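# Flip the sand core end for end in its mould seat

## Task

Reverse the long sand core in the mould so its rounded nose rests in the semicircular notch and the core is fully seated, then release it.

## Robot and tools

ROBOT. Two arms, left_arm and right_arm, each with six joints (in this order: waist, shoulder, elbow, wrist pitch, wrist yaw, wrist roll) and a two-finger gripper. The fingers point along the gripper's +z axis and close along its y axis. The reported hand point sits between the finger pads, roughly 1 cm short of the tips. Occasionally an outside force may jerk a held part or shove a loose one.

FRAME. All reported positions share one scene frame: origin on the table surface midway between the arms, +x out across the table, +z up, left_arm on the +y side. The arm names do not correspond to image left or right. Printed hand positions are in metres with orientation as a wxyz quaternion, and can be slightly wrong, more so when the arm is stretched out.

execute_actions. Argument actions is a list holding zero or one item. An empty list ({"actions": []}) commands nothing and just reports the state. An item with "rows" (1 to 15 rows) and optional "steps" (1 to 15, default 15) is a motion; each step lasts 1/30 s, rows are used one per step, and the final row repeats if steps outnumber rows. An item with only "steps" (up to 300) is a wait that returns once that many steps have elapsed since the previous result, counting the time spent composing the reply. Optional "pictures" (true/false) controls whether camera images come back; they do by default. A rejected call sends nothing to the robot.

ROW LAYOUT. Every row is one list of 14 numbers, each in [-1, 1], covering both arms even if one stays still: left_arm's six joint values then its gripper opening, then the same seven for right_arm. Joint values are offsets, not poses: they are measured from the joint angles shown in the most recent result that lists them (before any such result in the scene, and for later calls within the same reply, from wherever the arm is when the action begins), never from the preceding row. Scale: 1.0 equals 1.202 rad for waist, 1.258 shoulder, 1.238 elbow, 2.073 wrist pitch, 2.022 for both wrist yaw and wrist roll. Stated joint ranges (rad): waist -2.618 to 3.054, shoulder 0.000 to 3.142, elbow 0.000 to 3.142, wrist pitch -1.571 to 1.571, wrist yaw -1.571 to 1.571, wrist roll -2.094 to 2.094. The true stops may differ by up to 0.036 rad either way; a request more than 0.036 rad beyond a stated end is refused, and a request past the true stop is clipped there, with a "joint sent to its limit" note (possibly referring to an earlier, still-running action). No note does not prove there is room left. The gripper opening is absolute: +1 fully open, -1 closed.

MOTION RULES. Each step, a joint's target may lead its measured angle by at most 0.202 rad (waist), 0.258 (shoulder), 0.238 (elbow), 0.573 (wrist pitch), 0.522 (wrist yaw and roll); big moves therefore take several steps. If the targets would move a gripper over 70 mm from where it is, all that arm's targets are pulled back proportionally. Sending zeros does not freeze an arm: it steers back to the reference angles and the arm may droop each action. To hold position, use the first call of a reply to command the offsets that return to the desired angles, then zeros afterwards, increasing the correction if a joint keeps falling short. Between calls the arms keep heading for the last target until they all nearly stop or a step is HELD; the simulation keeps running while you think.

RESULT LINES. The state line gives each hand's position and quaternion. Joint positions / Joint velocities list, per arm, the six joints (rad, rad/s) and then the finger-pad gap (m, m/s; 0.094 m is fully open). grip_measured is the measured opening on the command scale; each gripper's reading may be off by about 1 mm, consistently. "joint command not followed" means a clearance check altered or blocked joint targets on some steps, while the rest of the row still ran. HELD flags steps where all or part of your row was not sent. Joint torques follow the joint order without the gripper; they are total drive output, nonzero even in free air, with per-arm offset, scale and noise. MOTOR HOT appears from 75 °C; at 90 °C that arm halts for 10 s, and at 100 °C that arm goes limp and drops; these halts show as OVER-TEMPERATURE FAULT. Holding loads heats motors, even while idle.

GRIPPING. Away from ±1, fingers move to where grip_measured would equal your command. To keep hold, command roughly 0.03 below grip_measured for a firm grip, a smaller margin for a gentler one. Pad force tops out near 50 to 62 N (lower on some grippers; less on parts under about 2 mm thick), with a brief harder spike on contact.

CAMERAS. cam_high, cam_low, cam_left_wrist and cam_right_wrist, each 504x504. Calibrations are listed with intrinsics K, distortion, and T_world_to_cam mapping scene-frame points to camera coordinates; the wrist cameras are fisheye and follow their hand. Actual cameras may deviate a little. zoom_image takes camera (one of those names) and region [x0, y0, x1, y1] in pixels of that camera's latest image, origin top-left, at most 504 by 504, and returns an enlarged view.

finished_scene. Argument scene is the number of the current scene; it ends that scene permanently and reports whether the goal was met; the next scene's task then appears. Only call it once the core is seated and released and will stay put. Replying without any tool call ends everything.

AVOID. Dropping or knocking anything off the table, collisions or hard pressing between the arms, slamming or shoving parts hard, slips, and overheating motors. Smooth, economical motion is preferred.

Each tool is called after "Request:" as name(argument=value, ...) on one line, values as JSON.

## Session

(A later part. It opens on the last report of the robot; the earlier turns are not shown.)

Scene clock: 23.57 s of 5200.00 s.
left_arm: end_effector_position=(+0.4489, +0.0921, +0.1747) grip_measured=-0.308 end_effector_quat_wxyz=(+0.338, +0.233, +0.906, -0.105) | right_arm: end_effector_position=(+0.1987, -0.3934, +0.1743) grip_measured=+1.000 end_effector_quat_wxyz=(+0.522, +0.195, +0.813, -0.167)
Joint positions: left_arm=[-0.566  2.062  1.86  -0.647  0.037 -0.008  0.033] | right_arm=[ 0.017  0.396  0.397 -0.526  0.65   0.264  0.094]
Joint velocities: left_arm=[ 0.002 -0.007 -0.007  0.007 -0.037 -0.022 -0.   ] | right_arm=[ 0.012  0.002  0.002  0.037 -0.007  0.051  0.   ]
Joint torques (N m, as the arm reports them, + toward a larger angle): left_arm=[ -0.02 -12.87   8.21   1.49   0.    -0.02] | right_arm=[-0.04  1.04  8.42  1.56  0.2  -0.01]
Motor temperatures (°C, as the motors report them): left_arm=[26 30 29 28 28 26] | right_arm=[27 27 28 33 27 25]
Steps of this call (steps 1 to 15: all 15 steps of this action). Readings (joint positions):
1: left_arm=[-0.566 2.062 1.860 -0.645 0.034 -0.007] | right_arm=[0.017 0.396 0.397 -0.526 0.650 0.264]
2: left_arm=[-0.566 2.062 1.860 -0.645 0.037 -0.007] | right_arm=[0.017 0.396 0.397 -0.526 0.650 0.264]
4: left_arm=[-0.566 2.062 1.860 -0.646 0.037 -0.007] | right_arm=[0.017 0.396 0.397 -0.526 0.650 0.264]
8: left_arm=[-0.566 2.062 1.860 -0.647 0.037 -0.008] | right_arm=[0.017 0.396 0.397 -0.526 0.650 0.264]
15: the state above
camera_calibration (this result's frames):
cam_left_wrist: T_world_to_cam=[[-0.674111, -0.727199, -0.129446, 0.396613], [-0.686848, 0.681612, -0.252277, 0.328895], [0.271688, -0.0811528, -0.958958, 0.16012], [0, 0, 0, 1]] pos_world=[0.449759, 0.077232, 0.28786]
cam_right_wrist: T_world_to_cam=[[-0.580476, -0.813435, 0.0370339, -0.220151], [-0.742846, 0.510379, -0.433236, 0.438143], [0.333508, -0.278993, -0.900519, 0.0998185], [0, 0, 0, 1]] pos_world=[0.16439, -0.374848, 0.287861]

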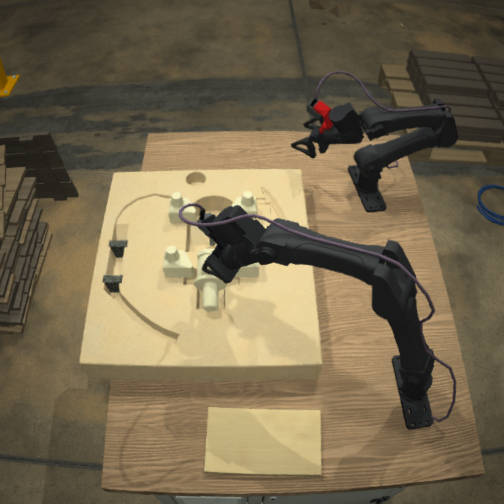

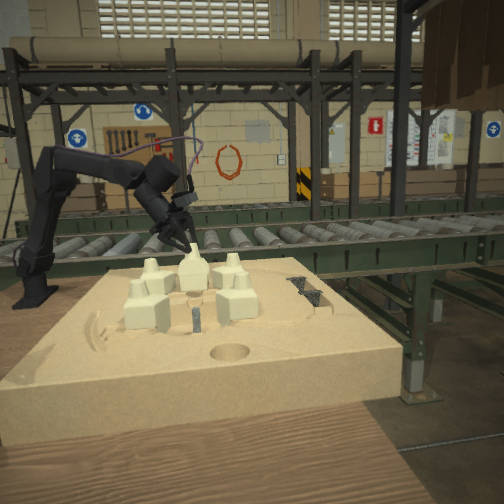

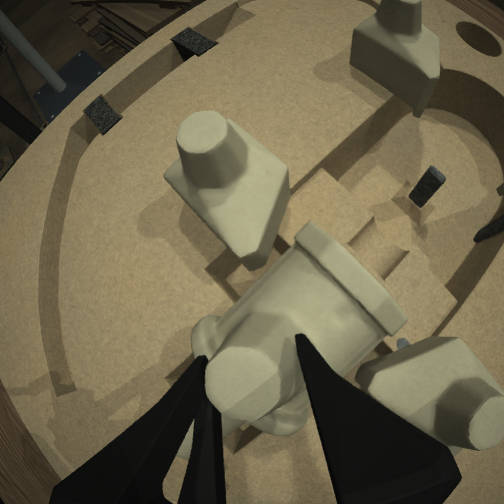

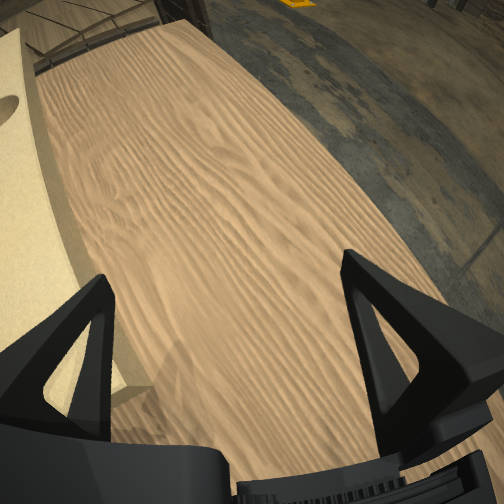

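Request:
execute_actions(actions=[{"rows":[[0,-0.018,0.06,-0.01,0,0,-0.4,0,0,0,0,0,0,1],[0,-0.018,0.06,-0.01,0,0,-0.4,0,0,0,0,0,0,1],[0,-0.018,0.06,-0.01,0,0,-0.4,0,0,0,0,0,0,1],[0,-0.015,0.11,-0.04,0,0,-0.4,0,0,0,0,0,0,1],[0,-0.015,0.11,-0.04,0,0,-0.4,0,0,0,0,0,0,1],[0,-0.015,0.11,-0.04,0,0,-0.4,0,0,0,0,0,0,1],[0,-0.01,0.17,-0.075,0,0,-0.4,0,0,0,0,0,0,1]]}], pictures=false)

Request:
execute_actions(actions=[{"rows":[[0,0,0.15,-0.065,0,0,-0.4,0,0,0,0,0,0,1]]}], pictures=false)

Request:
execute_actions(actions=[{"rows":[[0,0,0.14,-0.06,0,0,-0.4,0,0,0,0,0,0,1]]}])

Scene clock: 25.80 s of 5200.00 s.
left_arm: end_effector_position=(+0.4404, +0.0981, +0.1820) grip_measured=-0.312 end_effector_quat_wxyz=(+0.297, +0.234, +0.921, -0.091) | right_arm: end_effector_position=(+0.1987, -0.3934, +0.1743) grip_measured=+1.000 end_effector_quat_wxyz=(+0.522, +0.195, +0.813, -0.167)
Joint positions: left_arm=[-0.566  2.105  2.011 -0.846  0.03  -0.009  0.032] | right_arm=[ 0.017  0.396  0.397 -0.526  0.65   0.264  0.094]
Joint velocities: left_arm=[-0.002  0.007  0.007 -0.051 -0.037  0.007  0.   ] | right_arm=[-0.002  0.002 -0.017  0.051 -0.051  0.051  0.   ]
Joint torques (N m, as the arm reports them, + toward a larger angle): left_arm=[  0.04 -15.5   11.43   1.7    0.09  -0.01] | right_arm=[-0.03  1.04  8.42  1.55  0.2  -0.02]
Motor temperatures (°C, as the motors report them): left_arm=[26 30 29 28 28 26] | right_arm=[27 27 28 33 27 25]
Steps of this call (steps 1 to 15: the robot went on to your last target; steps 16 to 52: nothing new was sent; steps 53 to 67: all 15 steps of this action). Readings (joint positions):
53: left_arm=[-0.566 2.062 1.867 -0.653 0.037 -0.008] | right_arm=[0.017 0.396 0.397 -0.526 0.650 0.264]
54: left_arm=[-0.566 2.065 1.876 -0.665 0.037 -0.009] | right_arm=[0.017 0.396 0.397 -0.526 0.650 0.264]
56: left_arm=[-0.566 2.071 1.895 -0.689 0.038 -0.009] | right_arm=[0.017 0.396 0.397 -0.526 0.650 0.264]
60: left_arm=[-0.566 2.097 1.972 -0.787 0.035 -0.009] | right_arm=[0.017 0.396 0.397 -0.526 0.650 0.264]
67: the state above

Scene clock: 26.30 s of 5200.00 s.
left_arm: end_effector_position=(+0.4351, +0.1025, +0.1838) grip_measured=-0.313 end_effector_quat_wxyz=(+0.264, +0.235, +0.932, -0.079) | right_arm: end_effector_position=(+0.1987, -0.3934, +0.1743) grip_measured=+1.000 end_effector_quat_wxyz=(+0.522, +0.195, +0.813, -0.167)
Joint positions: left_arm=[-0.566  2.159  2.144 -0.998  0.022 -0.009  0.032] | right_arm=[ 0.017  0.396  0.397 -0.526  0.65   0.264  0.094]
Joint velocities: left_arm=[ 0.007  0.007 -0.002 -0.037  0.051  0.007  0.   ] | right_arm=[-0.002 -0.007 -0.002 -0.022 -0.051 -0.022  0.   ]
Joint torques (N m, as the arm reports them, + toward a larger angle): left_arm=[  0.04 -15.63  10.81   1.34   0.08  -0.03] | right_arm=[-0.01  1.04  8.41  1.55  0.21 -0.01]
Motor temperatures (°C, as the motors report them): left_arm=[26 30 29 28 28 26] | right_arm=[27 27 28 33 27 25]
Steps of this call (steps 1 to 15: all 15 steps of this action). Readings (joint positions):
1: left_arm=[-0.566 2.115 2.037 -0.875 0.030 -0.009] | right_arm=[0.017 0.396 0.397 -0.526 0.650 0.264]
2: left_arm=[-0.566 2.134 2.079 -0.918 0.028 -0.009] | right_arm=[0.017 0.396 0.397 -0.526 0.650 0.264]
4: left_arm=[-0.566 2.155 2.123 -0.954 0.024 -0.009] | right_arm=[0.017 0.396 0.397 -0.526 0.650 0.264]
8: left_arm=[-0.566 2.159 2.140 -0.989 0.023 -0.009] | right_arm=[0.017 0.396 0.397 -0.526 0.650 0.264]
15: the state above

Scene clock: 26.80 s of 5200.00 s.
left_arm: end_effector_position=(+0.4305, +0.1062, +0.1857) grip_measured=-0.316 end_effector_quat_wxyz=(+0.238, +0.236, +0.940, -0.070) | right_arm: end_effector_position=(+0.1987, -0.3934, +0.1743) grip_measured=+1.000 end_effector_quat_wxyz=(+0.522, +0.195, +0.813, -0.167)
Joint positions: left_arm=[-0.566  2.21   2.265 -1.125  0.016 -0.009  0.032] | right_arm=[ 0.017  0.396  0.397 -0.526  0.65   0.264  0.094]
Joint velocities: left_arm=[ 0.002 -0.007  0.002  0.007  0.022  0.051  0.   ] | right_arm=[ 0.002 -0.007 -0.012  0.125  0.007  0.051  0.   ]
Joint torques (N m, as the arm reports them, + toward a larger angle): left_arm=[  0.   -15.6   10.55   1.16   0.07  -0.03] | right_arm=[-0.03  1.03  8.41  1.55  0.21 -0.01]
Motor temperatures (°C, as the motors report them): left_arm=[26 31 29 28 28 26] | right_arm=[27 27 28 33 27 25]
Steps of this call (steps 1 to 15: all 15 steps of this action). Readings (joint positions):
1: left_arm=[-0.566 2.168 2.168 -1.023 0.022 -0.009] | right_arm=[0.017 0.396 0.397 -0.526 0.650 0.264]
2: left_arm=[-0.566 2.187 2.207 -1.058 0.021 -0.009] | right_arm=[0.017 0.396 0.397 -0.526 0.650 0.264]
4: left_arm=[-0.566 2.206 2.247 -1.089 0.018 -0.009] | right_arm=[0.017 0.396 0.397 -0.526 0.650 0.264]
8: left_arm=[-0.566 2.210 2.262 -1.119 0.017 -0.009] | right_arm=[0.017 0.396 0.397 -0.526 0.650 0.264]
15: the state above
camera_calibration (this result's frames):
cam_left_wrist: T_world_to_cam=[[-0.685385, -0.722737, -0.0888749, 0.392783], [-0.722879, 0.690009, -0.0365057, 0.283978], [0.0877085, 0.0392253, -0.995374, 0.24997], [0, 0, 0, 1]] pos_world=[0.452565, 0.0781262, 0.294089]
cam_right_wrist: T_world_to_cam=[[-0.580476, -0.813435, 0.0370339, -0.220151], [-0.742846, 0.510379, -0.433236, 0.438143], [0.333508, -0.278993, -0.900519, 0.0998185], [0, 0, 0, 1]] pos_world=[0.16439, -0.374848, 0.287861]

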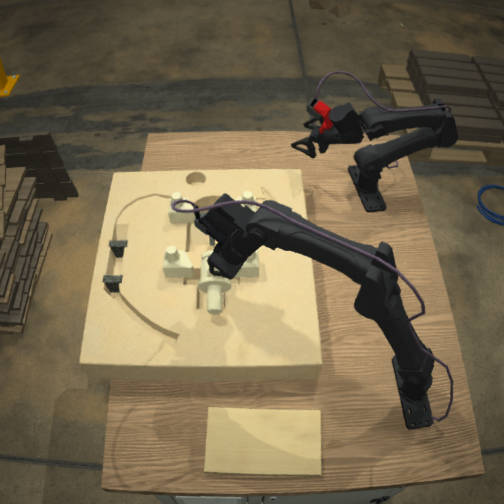

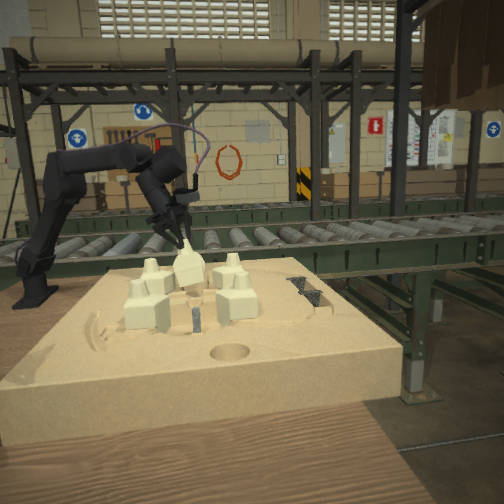

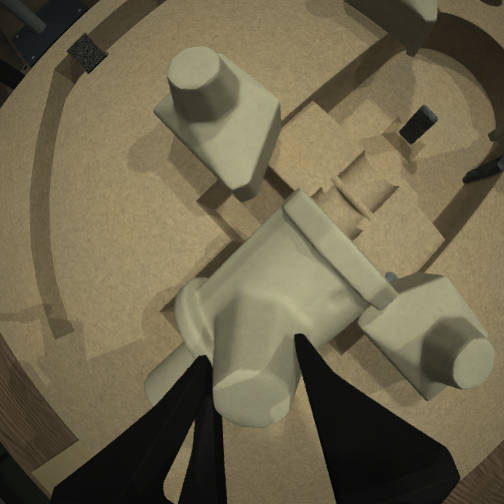

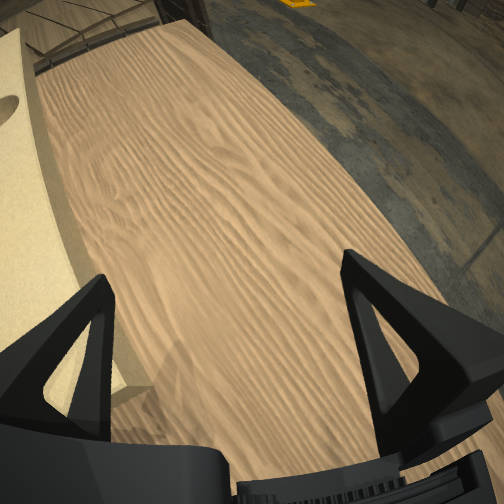

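Request:
execute_actions(actions=[{"rows":[[0.02,-0.06,0.07,0.01,0,0,-0.4,0,0,0,0,0,0,1],[0.03,-0.065,0.08,0.01,0,0,-0.4,0,0,0,0,0,0,1],[0.04,-0.07,0.09,0,0,0,-0.4,0,0,0,0,0,0,1],[0.05,-0.08,0.1,0,0,0,-0.4,0,0,0,0,0,0,1],[0.06,-0.09,0.11,-0.01,0,0,-0.4,0,0,0,0,0,0,1],[0.07,-0.1,0.12,-0.02,0,0,-0.4,0,0,0,0,0,0,1],[0.08,-0.11,0.13,-0.035,0,0,-0.4,0,0,0,0,0,0,1]]}], pictures=false)

Request:
execute_actions(actions=[{"steps":10}])

Scene clock: 28.97 s of 5200.00 s.
left_arm: end_effector_position=(+0.4292, +0.1674, +0.2036) grip_measured=-0.318 end_effector_quat_wxyz=(+0.209, +0.189, +0.959, -0.044) | right_arm: end_effector_position=(+0.1987, -0.3934, +0.1743) grip_measured=+1.000 end_effector_quat_wxyz=(+0.522, +0.195, +0.813, -0.167)
Joint positions: left_arm=[-0.467  2.19   2.339 -1.289  0.003 -0.009  0.032] | right_arm=[ 0.017  0.396  0.397 -0.526  0.65   0.264  0.094]
Joint velocities: left_arm=[ 0.046 -0.081  0.051 -0.183 -0.066 -0.037 -0.001] | right_arm=[-0.007 -0.002 -0.002  0.007  0.007  0.007  0.   ]
Joint torques (N m, as the arm reports them, + toward a larger angle): left_arm=[ -0.5  -17.8   11.02   1.83   0.2   -0.03] | right_arm=[-0.04  1.05  8.41  1.55  0.2  -0.01]
Motor temperatures (°C, as the motors report them): left_arm=[26 31 29 28 28 26] | right_arm=[27 27 28 33 27 25]
Steps of this call (steps 1 to 15: the robot went on to your last target; steps 16 to 50: nothing new was sent; steps 51 to 65: all 15 steps of this action). Readings (joint positions):
51: left_arm=[-0.565 2.210 2.270 -1.128 0.016 -0.009] | right_arm=[0.017 0.396 0.397 -0.526 0.650 0.264]
52: left_arm=[-0.563 2.211 2.277 -1.133 0.016 -0.009] | right_arm=[0.017 0.396 0.397 -0.526 0.650 0.264]
54: left_arm=[-0.552 2.211 2.293 -1.147 0.019 -0.009] | right_arm=[0.017 0.396 0.397 -0.526 0.650 0.264]
58: left_arm=[-0.514 2.207 2.320 -1.206 0.019 -0.009] | right_arm=[0.017 0.396 0.397 -0.526 0.650 0.264]
65: the state above

Scene clock: 29.30 s of 5200.00 s.
left_arm: end_effector_position=(+0.4263, +0.1683, +0.2204) grip_measured=-0.318 end_effector_quat_wxyz=(+0.223, +0.188, +0.955, -0.049) | right_arm: end_effector_position=(+0.1987, -0.3934, +0.1743) grip_measured=+1.000 end_effector_quat_wxyz=(+0.522, +0.195, +0.813, -0.167)
Joint positions: left_arm=[-0.466  2.165  2.358 -1.303  0.006 -0.009  0.032] | right_arm=[ 0.017  0.396  0.397 -0.526  0.65   0.264  0.094]
Joint velocities: left_arm=[ 0.012 -0.066  0.032  0.081 -0.051  0.051  0.001] | right_arm=[-0.007 -0.007 -0.012 -0.051  0.066  0.051  0.   ]
Joint torques (N m, as the arm reports them, + toward a larger angle): left_arm=[ -0.3  -17.31  10.95   1.86   0.1   -0.02] | right_arm=[-0.03  1.04  8.41  1.56  0.21 -0.02]
Motor temperatures (°C, as the motors report them): left_arm=[26 31 29 28 28 26] | right_arm=[27 27 28 33 27 25]
Steps of this call (steps 1 to 10: the robot went on to your last target). Readings (joint positions):
1: left_arm=[-0.466 2.187 2.341 -1.295 0.002 -0.009] | right_arm=[0.017 0.396 0.397 -0.526 0.650 0.264]
2: left_arm=[-0.466 2.184 2.343 -1.298 0.001 -0.009] | right_arm=[0.017 0.396 0.397 -0.526 0.650 0.264]
4: left_arm=[-0.466 2.179 2.347 -1.302 0.004 -0.009] | right_arm=[0.017 0.396 0.397 -0.526 0.650 0.264]
8: left_arm=[-0.466 2.170 2.354 -1.303 0.006 -0.009] | right_arm=[0.017 0.396 0.397 -0.526 0.650 0.264]
10: the state above
camera_calibration (this result's frames):
cam_left_wrist: T_world_to_cam=[[-0.608217, -0.788986, -0.0870306, 0.415747], [-0.79222, 0.610219, 0.0044564, 0.273292], [0.0495917, 0.0716579, -0.996196, 0.293358], [0, 0, 0, 1]] pos_world=[0.454823, 0.140229, 0.327206]
cam_right_wrist: T_world_to_cam=[[-0.580476, -0.813435, 0.0370339, -0.220151], [-0.742846, 0.510379, -0.433236, 0.438143], [0.333508, -0.278993, -0.900519, 0.0998185], [0, 0, 0, 1]] pos_world=[0.16439, -0.374848, 0.287861]

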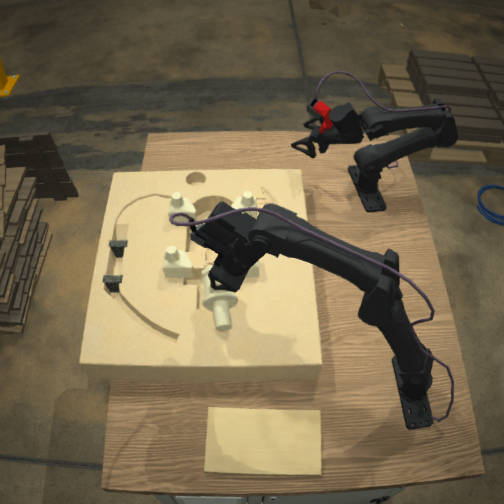

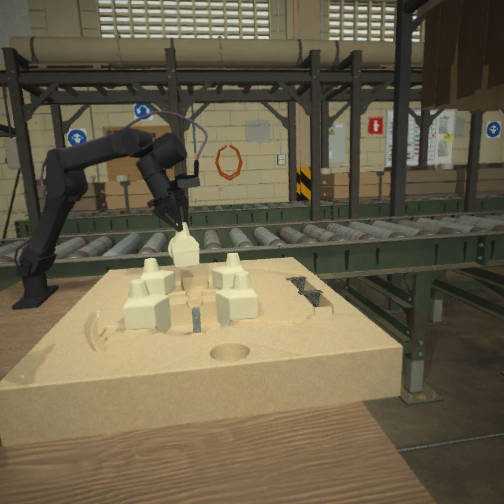

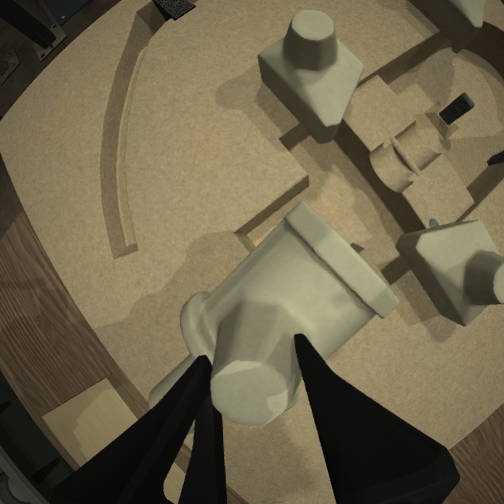

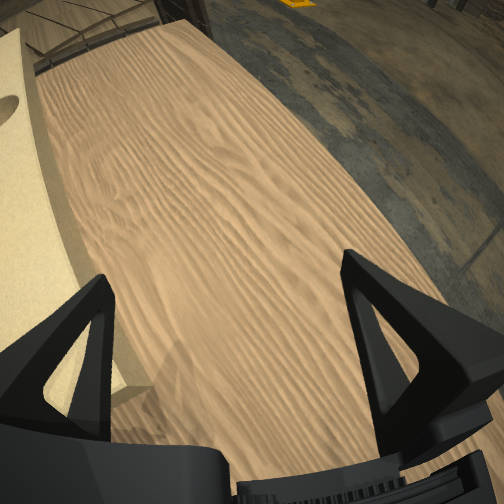

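Request:
execute_actions(actions=[{"rows":[[0.03,-0.09,0.05,0.04,0,0,-0.4,0,0,0,0,0,0,1],[0.06,-0.11,0.04,0.04,0,0,-0.4,0,0,0,0,0,0,1],[0.1,-0.13,0.02,0.04,0,0,-0.4,0,0,0,0,0,0,1],[0.14,-0.15,0,0.04,0,0,-0.4,0,0,0,0,0,0,1],[0.18,-0.18,-0.03,0.04,0,0,-0.4,0,0,0,0,0,0,1],[0.22,-0.21,-0.06,0.04,0,0,-0.4,0,0,0,0,0,0,1],[0.27,-0.24,-0.1,0.04,0,0,-0.4,0,0,0,0,0,0,1],[0.32,-0.27,-0.14,0.04,0,0,-0.4,0,0,0,0,0,0,1],[0.37,-0.3,-0.18,0.04,0,0,-0.4,0,0,0,0,0,0,1],[0.42,-0.33,-0.22,0.04,0,0,-0.4,0,0,0,0,0,0,1],[0.47,-0.35,-0.25,0.04,0,0,-0.4,0,0,0,0,0,0,1],[0.52,-0.37,-0.28,0.04,0,0,-0.4,0,0,0,0,0,0,1],[0.56,-0.39,-0.3,0.04,0,0,-0.4,0,0,0,0,0,0,1],[0.61,-0.39,-0.32,0.04,0,0,-0.4,0,0,0,0,0,0,1]]}], pictures=false)

Request:
execute_actions(actions=[{"steps":30}])

Scene clock: 32.50 s of 5200.00 s.
left_arm: end_effector_position=(+0.3929, +0.3674, +0.2140) grip_measured=-0.318 end_effector_quat_wxyz=(+0.173, -0.009, +0.985, -0.010) | right_arm: end_effector_position=(+0.1987, -0.3934, +0.1743) grip_measured=+1.000 end_effector_quat_wxyz=(+0.522, +0.195, +0.813, -0.167)
Joint positions: left_arm=[-0.056  1.922  2.009 -1.31   0.021 -0.009  0.032] | right_arm=[ 0.017  0.396  0.397 -0.526  0.65   0.264  0.094]
Joint velocities: left_arm=[ 1.214 -0.593 -0.833 -0.212 -0.168  0.037 -0.001] | right_arm=[-0.007  0.007  0.022 -0.066 -0.007 -0.007  0.   ]
Joint torques (N m, as the arm reports them, + toward a larger angle): left_arm=[ -0.17 -15.83   9.04   1.52   0.18  -0.03] | right_arm=[-0.02  1.03  8.42  1.56  0.21 -0.02]
Motor temperatures (°C, as the motors report them): left_arm=[26 33 30 29 28 26] | right_arm=[27 27 28 33 27 25]
Steps of this call (steps 1 to 30: the robot went on to your last target; steps 31 to 81: nothing new was sent; steps 82 to 96: all 15 steps of this action). Readings (joint positions):
82: left_arm=[-0.464 2.150 2.366 -1.304 0.008 -0.009] | right_arm=[0.017 0.396 0.397 -0.526 0.650 0.264]
83: left_arm=[-0.459 2.149 2.366 -1.307 0.013 -0.009] | right_arm=[0.017 0.396 0.397 -0.526 0.650 0.264]
85: left_arm=[-0.434 2.139 2.355 -1.309 0.028 -0.009] | right_arm=[0.017 0.396 0.397 -0.526 0.650 0.264]
89: left_arm=[-0.332 2.085 2.273 -1.310 0.041 -0.009] | right_arm=[0.017 0.396 0.397 -0.526 0.650 0.264]
96: the state above

Scene clock: 33.50 s of 5200.00 s.
left_arm: end_effector_position=(+0.3327, +0.4968, +0.2670) grip_measured=-0.318 end_effector_quat_wxyz=(+0.227, -0.168, +0.959, +0.037) | right_arm: end_effector_position=(+0.1987, -0.3934, +0.1743) grip_measured=+1.000 end_effector_quat_wxyz=(+0.522, +0.195, +0.813, -0.167)
Joint positions: left_arm=[ 0.27   1.718  1.927 -1.316  0.002 -0.009  0.032] | right_arm=[ 0.017  0.396  0.397 -0.526  0.65   0.264  0.094]
Joint velocities: left_arm=[ 0.002 -0.012 -0.007  0.066  0.037 -0.007 -0.001] | right_arm=[-0.007  0.012  0.017  0.007  0.007  0.051  0.   ]
Joint torques (N m, as the arm reports them, + toward a larger angle): left_arm=[ -0.26 -10.52   8.61   1.87   0.01  -0.03] | right_arm=[-0.04  1.05  8.41  1.55  0.21 -0.02]
Motor temperatures (°C, as the motors report them): left_arm=[26 33 30 30 28 26] | right_arm=[27 27 28 33 27 25]
Steps of this call (steps 1 to 30: the robot went on to your last target). Readings (joint positions):
1: left_arm=[-0.012 1.903 1.985 -1.316 0.016 -0.009] | right_arm=[0.017 0.396 0.397 -0.526 0.650 0.264]
2: left_arm=[0.031 1.885 1.966 -1.321 0.012 -0.009] | right_arm=[0.017 0.396 0.397 -0.526 0.650 0.264]
4: left_arm=[0.119 1.855 1.942 -1.330 0.007 -0.009] | right_arm=[0.017 0.396 0.397 -0.526 0.650 0.264]
8: left_arm=[0.263 1.795 1.927 -1.327 -0.016 -0.009] | right_arm=[0.017 0.396 0.397 -0.526 0.650 0.264]
30: the state above
camera_calibration (this result's frames):
cam_left_wrist: T_world_to_cam=[[0.080246, -0.992595, -0.0911949, 0.495201], [-0.996731, -0.0807653, 0.00201162, 0.410399], [-0.00936211, 0.0907354, -0.995831, 0.331003], [0, 0, 0, 1]] pos_world=[0.372418, 0.494646, 0.373958]
cam_right_wrist: T_world_to_cam=[[-0.580476, -0.813435, 0.0370339, -0.220151], [-0.742846, 0.510379, -0.433236, 0.438143], [0.333508, -0.278993, -0.900519, 0.0998185], [0, 0, 0, 1]] pos_world=[0.16439, -0.374848, 0.287861]

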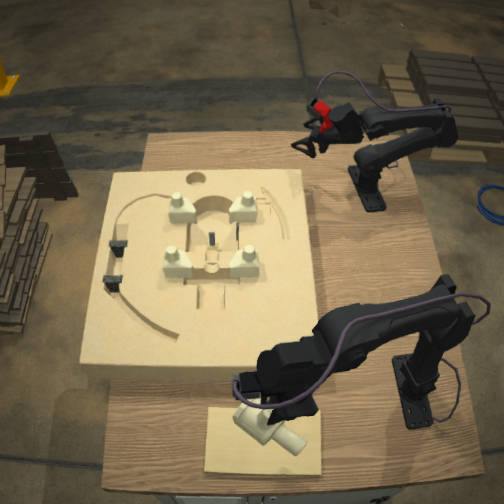

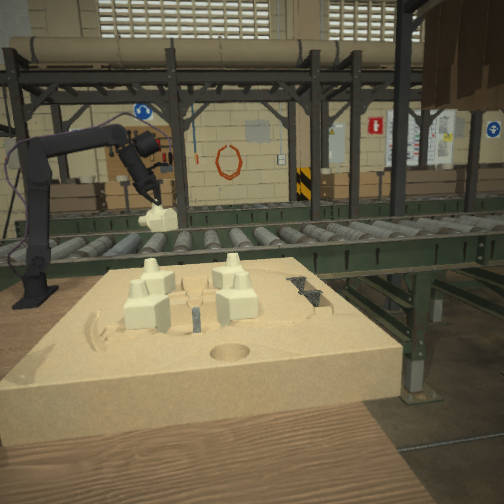

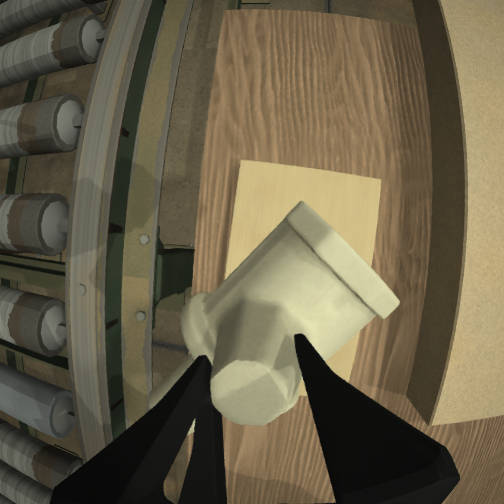

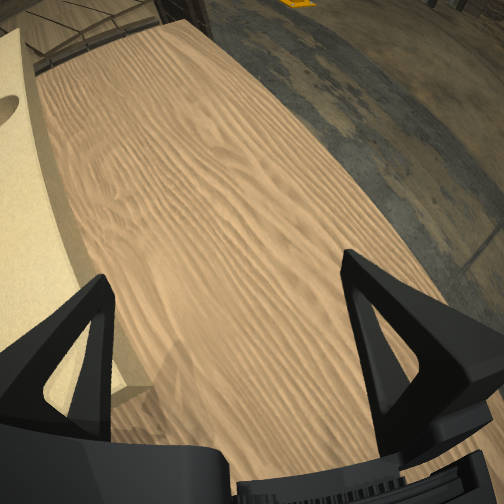

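Request:
execute_actions(actions=[{"rows":[[-0.01,-0.03,0,0.05,0,0,-0.4,0,0,0,0,0,0,1],[-0.02,-0.03,-0.04,0.07,0,0,-0.4,0,0,0,0,0,0,1],[-0.03,-0.03,-0.08,0.09,0,0,-0.4,0,0,0,0,0,0,1],[-0.04,-0.03,-0.12,0.11,0,0,-0.4,0,0,0,0,0,0,1],[-0.04,-0.03,-0.16,0.13,0,0,-0.4,0,0,0,0,0,0,1],[-0.04,-0.03,-0.2,0.15,0,0,-0.4,0,0,0,0,0,0,1],[-0.04,-0.03,-0.24,0.17,0,0,-0.4,0,0,0,0,0,0,1],[-0.04,-0.03,-0.28,0.19,0,0,-0.4,0,0,0,0,0,0,1],[-0.04,-0.03,-0.32,0.21,0,0,-0.4,0,0,0,0,0,0,1],[-0.04,-0.03,-0.35,0.23,0,0,-0.4,0,0,0,0,0,0,1]]}], pictures=false)

Request:
execute_actions(actions=[{"steps":20}])

Scene clock: 35.77 s of 5200.00 s.
left_arm: end_effector_position=(+0.3243, +0.4744, +0.1205) grip_measured=-0.318 end_effector_quat_wxyz=(+0.126, -0.148, +0.981, +0.016) | right_arm: end_effector_position=(+0.1987, -0.3934, +0.1743) grip_measured=+1.000 end_effector_quat_wxyz=(+0.522, +0.195, +0.813, -0.167)
Joint positions: left_arm=[ 0.222  1.753  1.445 -1.008  0.003 -0.009  0.032] | right_arm=[ 0.017  0.396  0.397 -0.526  0.65   0.264  0.094]
Joint velocities: left_arm=[-0.002 -0.159  0.002  0.183 -0.037  0.051  0.001] | right_arm=[ 0.002  0.007 -0.007 -0.081  0.037  0.007  0.   ]
Joint torques (N m, as the arm reports them, + toward a larger angle): left_arm=[  0.03 -12.82  10.05   2.01  -0.13  -0.04] | right_arm=[-0.03  1.03  8.42  1.55  0.21 -0.02]
Motor temperatures (°C, as the motors report them): left_arm=[26 32 30 30 28 26] | right_arm=[27 27 28 34 27 25]
Steps of this call (steps 1 to 15: the robot went on to your last target; steps 16 to 53: nothing new was sent; steps 54 to 68: all 15 steps of this action). Readings (joint positions):
54: left_arm=[0.269 1.718 1.923 -1.315 0.002 -0.009] | right_arm=[0.017 0.396 0.397 -0.526 0.650 0.264]
55: left_arm=[0.268 1.716 1.911 -1.306 0.001 -0.009] | right_arm=[0.017 0.396 0.397 -0.526 0.650 0.264]
57: left_arm=[0.257 1.708 1.851 -1.261 -0.005 -0.009] | right_arm=[0.017 0.396 0.397 -0.526 0.650 0.264]
61: left_arm=[0.228 1.707 1.653 -1.125 -0.001 -0.009] | right_arm=[0.017 0.396 0.397 -0.526 0.650 0.264]
68: the state above

Scene clock: 36.43 s of 5200.00 s.
left_arm: end_effector_position=(+0.3452, +0.4809, +0.1314) grip_measured=-0.318 end_effector_quat_wxyz=(+0.176, -0.147, +0.973, +0.024) | right_arm: end_effector_position=(+0.1987, -0.3934, +0.1743) grip_measured=+1.000 end_effector_quat_wxyz=(+0.522, +0.195, +0.813, -0.167)
Joint positions: left_arm=[ 0.222  1.743  1.445 -0.915  0.002 -0.009  0.032] | right_arm=[ 0.017  0.396  0.397 -0.526  0.65   0.264  0.094]
Joint velocities: left_arm=[-0.002 -0.007 -0.007  0.007  0.037 -0.022 -0.001] | right_arm=[-0.007 -0.012 -0.002 -0.007 -0.022 -0.007  0.   ]
Joint torques (N m, as the arm reports them, + toward a larger angle): left_arm=[ -0.07 -12.68  10.24   1.55   0.01  -0.03] | right_arm=[-0.03  1.05  8.4   1.55  0.2  -0.02]
Motor temperatures (°C, as the motors report them): left_arm=[26 32 30 30 28 26] | right_arm=[27 27 28 34 27 25]
Steps of this call (steps 1 to 20: the robot went on to your last target). Readings (joint positions):
1: left_arm=[0.222 1.750 1.445 -0.999 0.002 -0.009] | right_arm=[0.017 0.396 0.397 -0.526 0.650 0.264]
2: left_arm=[0.222 1.746 1.445 -0.987 0.002 -0.009] | right_arm=[0.017 0.396 0.397 -0.526 0.650 0.264]
4: left_arm=[0.222 1.743 1.445 -0.964 0.002 -0.009] | right_arm=[0.017 0.396 0.397 -0.526 0.650 0.264]
8: left_arm=[0.222 1.743 1.445 -0.920 0.002 -0.009] | right_arm=[0.017 0.396 0.397 -0.526 0.650 0.264]
20: the state above
camera_calibration (this result's frames):
cam_left_wrist: T_world_to_cam=[[0.0250894, -0.997627, -0.0641154, 0.483939], [-0.994025, -0.0317109, 0.10444, 0.383941], [-0.106225, 0.061112, -0.992462, 0.244723], [0, 0, 0, 1]] pos_world=[0.395501, 0.48001, 0.233807]
cam_right_wrist: T_world_to_cam=[[-0.580476, -0.813435, 0.0370339, -0.220151], [-0.742846, 0.510379, -0.433236, 0.438143], [0.333508, -0.278993, -0.900519, 0.0998185], [0, 0, 0, 1]] pos_world=[0.16439, -0.374848, 0.287861]

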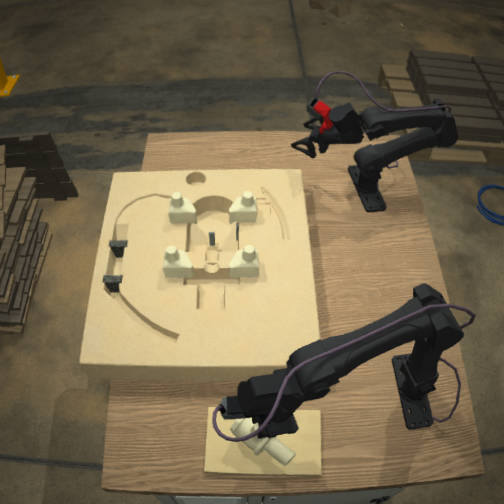

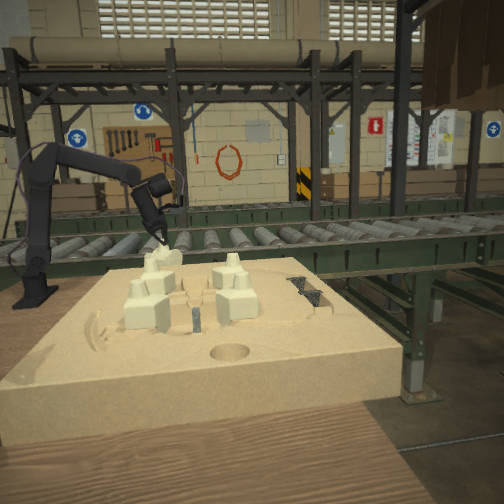

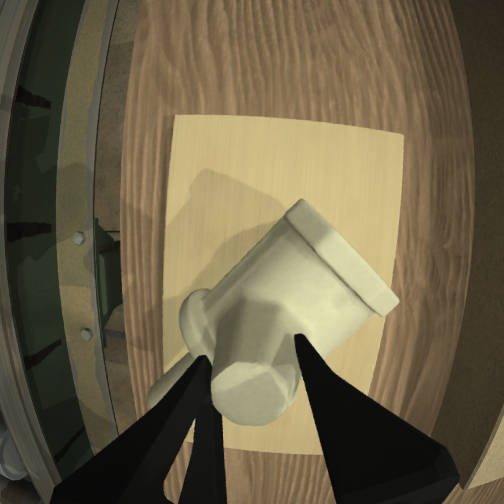

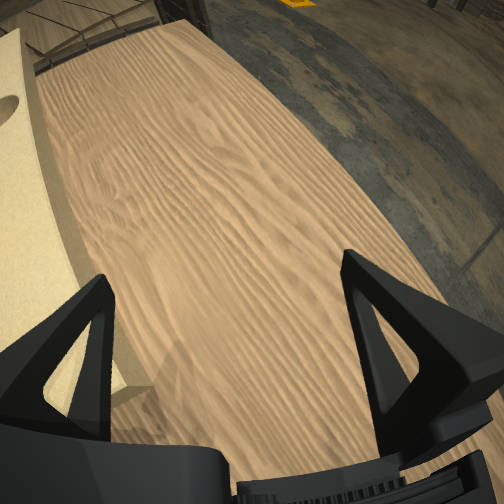

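Request:
execute_actions(actions=[{"rows":[[-0.02,-0.04,-0.01,0.06,0,0,-0.4,0,0,0,0,0,0,1]]}], pictures=false)

Request:
execute_actions(actions=[{"rows":[[0,-0.04,-0.01,0.06,0,0,-0.4,0,0,0,0,0,0,1]]}], pictures=false)

Request:
execute_actions(actions=[{"rows":[[0,-0.03,-0.01,0.05,0,0,-0.4,0,0,0,0,0,0,1]]}], pictures=false)

Scene clock: 38.33 s of 5200.00 s.
left_arm: end_effector_position=(+0.3465, +0.4736, +0.1216) grip_measured=-0.318 end_effector_quat_wxyz=(+0.177, -0.138, +0.974, +0.023) | right_arm: end_effector_position=(+0.1987, -0.3934, +0.1743) grip_measured=+1.000 end_effector_quat_wxyz=(+0.522, +0.195, +0.813, -0.167)
Joint positions: left_arm=[ 0.203  1.742  1.404 -0.875 -0.    -0.009  0.032] | right_arm=[ 0.017  0.396  0.397 -0.526  0.65   0.264  0.094]
Joint velocities: left_arm=[ 0.002  0.002 -0.002  0.066 -0.051 -0.037 -0.   ] | right_arm=[-0.007  0.002 -0.012 -0.051 -0.11  -0.139  0.   ]
Joint torques (N m, as the arm reports them, + toward a larger angle): left_arm=[ -0.44 -11.71   8.62   1.61   0.02  -0.03] | right_arm=[-0.01  1.02  8.43  1.55  0.2  -0.02]
Motor temperatures (°C, as the motors report them): left_arm=[26 32 30 30 28 26] | right_arm=[27 27 28 34 27 25]
Steps of this call (steps 1 to 15: the robot went on to your last target; steps 16 to 42: nothing new was sent; steps 43 to 57: all 15 steps of this action). Readings (joint positions):
43: left_arm=[0.221 1.742 1.440 -0.909 0.001 -0.009] | right_arm=[0.017 0.396 0.397 -0.526 0.650 0.264]
44: left_arm=[0.218 1.742 1.432 -0.899 -0.002 -0.009] | right_arm=[0.017 0.396 0.397 -0.526 0.650 0.264]
46: left_arm=[0.211 1.742 1.416 -0.886 -0.002 -0.009] | right_arm=[0.017 0.396 0.397 -0.526 0.650 0.264]
50: left_arm=[0.203 1.742 1.404 -0.883 -0.000 -0.009] | right_arm=[0.017 0.396 0.397 -0.526 0.650 0.264]
57: the state above

Scene clock: 38.83 s of 5200.00 s.
left_arm: end_effector_position=(+0.3490, +0.4738, +0.1182) grip_measured=-0.318 end_effector_quat_wxyz=(+0.185, -0.137, +0.973, +0.024) | right_arm: end_effector_position=(+0.1987, -0.3934, +0.1743) grip_measured=+1.000 end_effector_quat_wxyz=(+0.522, +0.195, +0.813, -0.167)
Joint positions: left_arm=[ 0.202  1.737  1.38  -0.837  0.001 -0.009  0.032] | right_arm=[ 0.017  0.396  0.397 -0.526  0.65   0.264  0.094]
Joint velocities: left_arm=[-0.002  0.012 -0.007  0.051  0.066 -0.007 -0.001] | right_arm=[ 0.002  0.002  0.007 -0.022 -0.037 -0.022  0.   ]
Joint torques (N m, as the arm reports them, + toward a larger angle): left_arm=[  0.01 -11.43   7.16   1.68  -0.01  -0.03] | right_arm=[-0.02  1.05  8.41  1.55  0.21 -0.01]
Motor temperatures (°C, as the motors report them): left_arm=[26 32 30 30 28 26] | right_arm=[27 27 28 34 27 25]
Steps of this call (steps 1 to 15: all 15 steps of this action). Readings (joint positions):
1: left_arm=[0.203 1.741 1.399 -0.868 -0.000 -0.009] | right_arm=[0.017 0.396 0.397 -0.526 0.650 0.264]
2: left_arm=[0.203 1.740 1.391 -0.858 -0.000 -0.009] | right_arm=[0.017 0.396 0.397 -0.526 0.650 0.264]
4: left_arm=[0.202 1.738 1.383 -0.848 0.000 -0.009] | right_arm=[0.017 0.396 0.397 -0.526 0.650 0.264]
8: left_arm=[0.202 1.737 1.380 -0.838 0.001 -0.009] | right_arm=[0.017 0.396 0.397 -0.526 0.650 0.264]
15: the state above

Scene clock: 39.33 s of 5200.00 s.
left_arm: end_effector_position=(+0.3507, +0.4744, +0.1178) grip_measured=-0.318 end_effector_quat_wxyz=(+0.192, -0.137, +0.971, +0.025) | right_arm: end_effector_position=(+0.1987, -0.3934, +0.1743) grip_measured=+1.000 end_effector_quat_wxyz=(+0.522, +0.195, +0.813, -0.167)
Joint positions: left_arm=[ 0.202  1.732  1.367 -0.814  0.    -0.009  0.032] | right_arm=[ 0.017  0.396  0.397 -0.526  0.65   0.264  0.094]
Joint velocities: left_arm=[ 0.002  0.002  0.007 -0.081 -0.066 -0.037 -0.001] | right_arm=[ 0.012  0.007 -0.002 -0.037 -0.022 -0.081  0.   ]
Joint torques (N m, as the arm reports them, + toward a larger angle): left_arm=[  0.03 -10.35   6.19   1.65  -0.01  -0.03] | right_arm=[-0.02  1.03  8.42  1.55  0.21 -0.02]
Motor temperatures (°C, as the motors report them): left_arm=[26 32 30 30 28 26] | right_arm=[27 27 28 34 27 25]
Steps of this call (steps 1 to 15: all 15 steps of this action). Readings (joint positions):
1: left_arm=[0.202 1.737 1.376 -0.833 0.001 -0.009] | right_arm=[0.017 0.396 0.397 -0.526 0.650 0.264]
2: left_arm=[0.202 1.735 1.372 -0.827 0.001 -0.009] | right_arm=[0.017 0.396 0.397 -0.526 0.650 0.264]
4: left_arm=[0.202 1.733 1.368 -0.820 0.001 -0.009] | right_arm=[0.017 0.396 0.397 -0.526 0.650 0.264]
8: left_arm=[0.202 1.732 1.367 -0.815 0.001 -0.009] | right_arm=[0.017 0.396 0.397 -0.526 0.650 0.264]
15: the state above

Request:
execute_actions(actions=[{"rows":[[0,0.01,-0.01,0,0,0,-0.4,0,0,0,0,0,0,1]],"steps":10}], pictures=false)

Request:
execute_actions(actions=[{"rows":[[0,0,0,0,0,0,0.6,0,0,0,0,0,0,1]],"steps":12}], pictures=false)

Request:
execute_actions(actions=[{"rows":[[0,0.07,0.27,-0.14,0,0,0.6,0,0,0,0,0,0,1]]}], pictures=false)

Request:
execute_actions(actions=[{"rows":[[0,0.14,0.24,-0.14,0,0,0.6,0,0,0,0,0,0,1]]}])

Scene clock: 42.63 s of 5200.00 s.
left_arm: end_effector_position=(+0.3474, +0.4733, +0.1161) grip_measured=-0.318 end_effector_quat_wxyz=(+0.185, -0.137, +0.973, +0.024) | right_arm: end_effector_position=(+0.1987, -0.3934, +0.1743) grip_measured=+1.000 end_effector_quat_wxyz=(+0.522, +0.195, +0.813, -0.167)
Joint positions: left_arm=[ 0.202  1.733  1.366 -0.829  0.001 -0.009  0.032] | right_arm=[ 0.017  0.396  0.397 -0.526  0.65   0.264  0.094]
Joint velocities: left_arm=[-0.002 -0.007 -0.002 -0.037 -0.022 -0.037 -0.   ] | right_arm=[ 0.012  0.002 -0.007 -0.051  0.051  0.081  0.   ]
Joint torques (N m, as the arm reports them, + toward a larger angle): left_arm=[-0.04 -7.05  5.2   1.1  -0.01 -0.04] | right_arm=[-0.03  1.03  8.41  1.56  0.2  -0.01]
Motor temperatures (°C, as the motors report them): left_arm=[26 32 30 31 28 26] | right_arm=[27 27 28 34 27 25]
Steps of this call (steps 1 to 15: the robot went on to your last target; steps 16 to 89: nothing new was sent; steps 90 to 99: all 10 steps of this action). Readings (joint positions):
90: left_arm=[0.202 1.733 1.366 -0.817 0.000 -0.009] | right_arm=[0.017 0.396 0.397 -0.526 0.650 0.264]
91: left_arm=[0.202 1.733 1.366 -0.822 0.000 -0.009] | right_arm=[0.017 0.396 0.397 -0.526 0.650 0.264]
93: left_arm=[0.202 1.733 1.366 -0.828 0.001 -0.009] | right_arm=[0.017 0.396 0.397 -0.526 0.650 0.264]
97: left_arm=[0.202 1.733 1.366 -0.829 0.001 -0.009] | right_arm=[0.017 0.396 0.397 -0.526 0.650 0.264]
99: the state above

Scene clock: 43.03 s of 5200.00 s.
left_arm: end_effector_position=(+0.3468, +0.4731, +0.1150) grip_measured=+0.598 end_effector_quat_wxyz=(+0.183, -0.137, +0.973, +0.023) | right_arm: end_effector_position=(+0.1987, -0.3934, +0.1743) grip_measured=+1.000 end_effector_quat_wxyz=(+0.522, +0.195, +0.813, -0.167)
Joint positions: left_arm=[ 0.202  1.735  1.366 -0.831  0.002 -0.009  0.075] | right_arm=[ 0.017  0.396  0.397 -0.526  0.65   0.264  0.094]
Joint velocities: left_arm=[-0.012 -0.017 -0.007  0.007 -0.007 -0.022  0.001] | right_arm=[-0.022 -0.007  0.002  0.037 -0.022 -0.037  0.   ]
Joint torques (N m, as the arm reports them, + toward a larger angle): left_arm=[ 0.05 -8.03  6.19  1.   -0.01 -0.03] | right_arm=[-0.02  1.04  8.42  1.55  0.2  -0.01]
Motor temperatures (°C, as the motors report them): left_arm=[26 32 30 31 28 26] | right_arm=[27 27 28 34 27 25]
Steps of this call (steps 1 to 12: all 12 steps of this action). Readings (joint positions):
1: left_arm=[0.202 1.733 1.366 -0.829 0.002 -0.009] | right_arm=[0.017 0.396 0.397 -0.526 0.650 0.264]
2: left_arm=[0.202 1.733 1.366 -0.829 0.002 -0.009] | right_arm=[0.017 0.396 0.397 -0.526 0.650 0.264]
4: left_arm=[0.202 1.735 1.366 -0.831 0.002 -0.009] | right_arm=[0.017 0.396 0.397 -0.526 0.650 0.264]
8: left_arm=[0.202 1.735 1.366 -0.831 0.002 -0.009] | right_arm=[0.017 0.396 0.397 -0.526 0.650 0.264]
12: the state above

Scene clock: 43.53 s of 5200.00 s.
left_arm: end_effector_position=(+0.3594, +0.4766, +0.1603) grip_measured=+0.598 end_effector_quat_wxyz=(+0.155, -0.138, +0.978, +0.020) | right_arm: end_effector_position=(+0.1987, -0.3934, +0.1743) grip_measured=+1.000 end_effector_quat_wxyz=(+0.522, +0.195, +0.813, -0.167)
Joint positions: left_arm=[ 0.202  1.832  1.683 -1.107  0.002 -0.009  0.075] | right_arm=[ 0.017  0.396  0.397 -0.526  0.65   0.264  0.094]
Joint velocities: left_arm=[-0.002 -0.022  0.017 -0.168 -0.007  0.095 -0.   ] | right_arm=[-0.017 -0.012  0.002  0.007  0.007 -0.051  0.   ]
Joint torques (N m, as the arm reports them, + toward a larger angle): left_arm=[ 0.   -9.42  7.49  0.92 -0.01 -0.03] | right_arm=[-0.02  1.04  8.4   1.56  0.2  -0.02]
Motor temperatures (°C, as the motors report them): left_arm=[26 32 30 30 28 26] | right_arm=[27 27 28 34 27 25]
Steps of this call (steps 1 to 15: all 15 steps of this action). Readings (joint positions):
1: left_arm=[0.202 1.750 1.401 -0.882 0.002 -0.009] | right_arm=[0.017 0.396 0.397 -0.526 0.650 0.264]
2: left_arm=[0.202 1.783 1.470 -0.958 0.002 -0.009] | right_arm=[0.017 0.396 0.397 -0.526 0.650 0.264]
4: left_arm=[0.202 1.833 1.597 -1.018 0.002 -0.009] | right_arm=[0.017 0.396 0.397 -0.526 0.650 0.264]
8: left_arm=[0.202 1.833 1.681 -1.049 0.002 -0.009] | right_arm=[0.017 0.396 0.397 -0.526 0.650 0.264]
15: the state above

Scene clock: 44.03 s of 5200.00 s.
left_arm: end_effector_position=(+0.3548, +0.4753, +0.1509) grip_measured=+0.598 end_effector_quat_wxyz=(+0.055, -0.139, +0.989, +0.007) | right_arm: end_effector_position=(+0.1987, -0.3934, +0.1743) grip_measured=+1.000 end_effector_quat_wxyz=(+0.522, +0.195, +0.813, -0.167)
Joint positions: left_arm=[ 0.202  2.022  1.948 -1.385  0.002 -0.009  0.075] | right_arm=[ 0.017  0.396  0.397 -0.526  0.65   0.264  0.094]
Joint velocities: left_arm=[-0.002  0.012  0.007 -0.051 -0.037  0.022 -0.001] | right_arm=[-0.007  0.002  0.002 -0.022 -0.066 -0.051  0.   ]
Joint torques (N m, as the arm reports them, + toward a larger angle): left_arm=[  0.01 -10.94   8.43   0.59   0.    -0.05] | right_arm=[-0.03  1.04  8.42  1.56  0.21 -0.02]
Motor temperatures (°C, as the motors report them): left_arm=[26 32 30 30 28 26] | right_arm=[27 27 28 34 27 25]
Steps of this call (steps 1 to 15: all 15 steps of this action). Readings (joint positions):
1: left_arm=[0.202 1.857 1.723 -1.161 0.002 -0.009] | right_arm=[0.017 0.396 0.397 -0.526 0.650 0.264]
2: left_arm=[0.202 1.903 1.805 -1.235 0.002 -0.009] | right_arm=[0.017 0.396 0.397 -0.526 0.650 0.264]
4: left_arm=[0.202 1.979 1.916 -1.275 0.002 -0.009] | right_arm=[0.017 0.396 0.397 -0.526 0.650 0.264]
8: left_arm=[0.202 2.021 1.948 -1.330 0.002 -0.009] | right_arm=[0.017 0.396 0.397 -0.526 0.650 0.264]
15: the state above
camera_calibration (this result's frames):
cam_left_wrist: T_world_to_cam=[[-0.00247473, -0.999996, 0.00120433, 0.480433], [-0.942141, 0.00273525, 0.335205, 0.321627], [-0.335207, -0.000305109, -0.942145, 0.368322], [0, 0, 0, 1]] pos_world=[0.427671, 0.479663, 0.238623]
cam_right_wrist: T_world_to_cam=[[-0.580476, -0.813435, 0.0370339, -0.220151], [-0.742846, 0.510379, -0.433236, 0.438143], [0.333508, -0.278993, -0.900519, 0.0998185], [0, 0, 0, 1]] pos_world=[0.16439, -0.374848, 0.287861]

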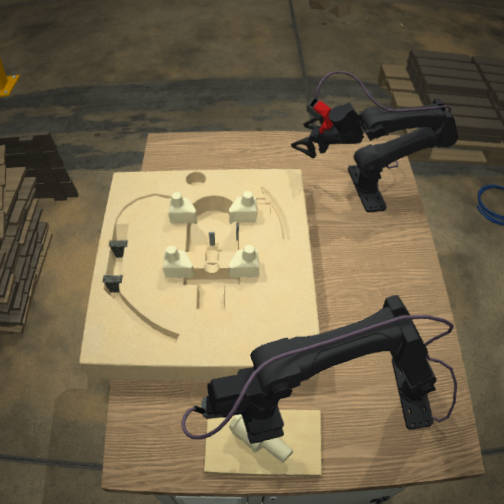

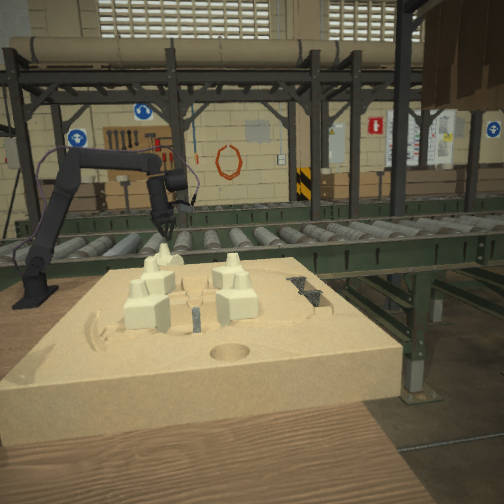

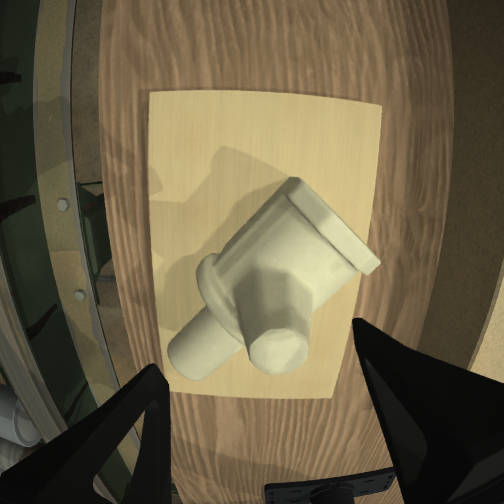

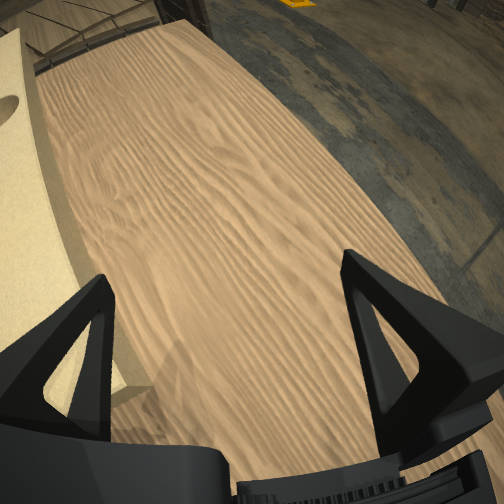

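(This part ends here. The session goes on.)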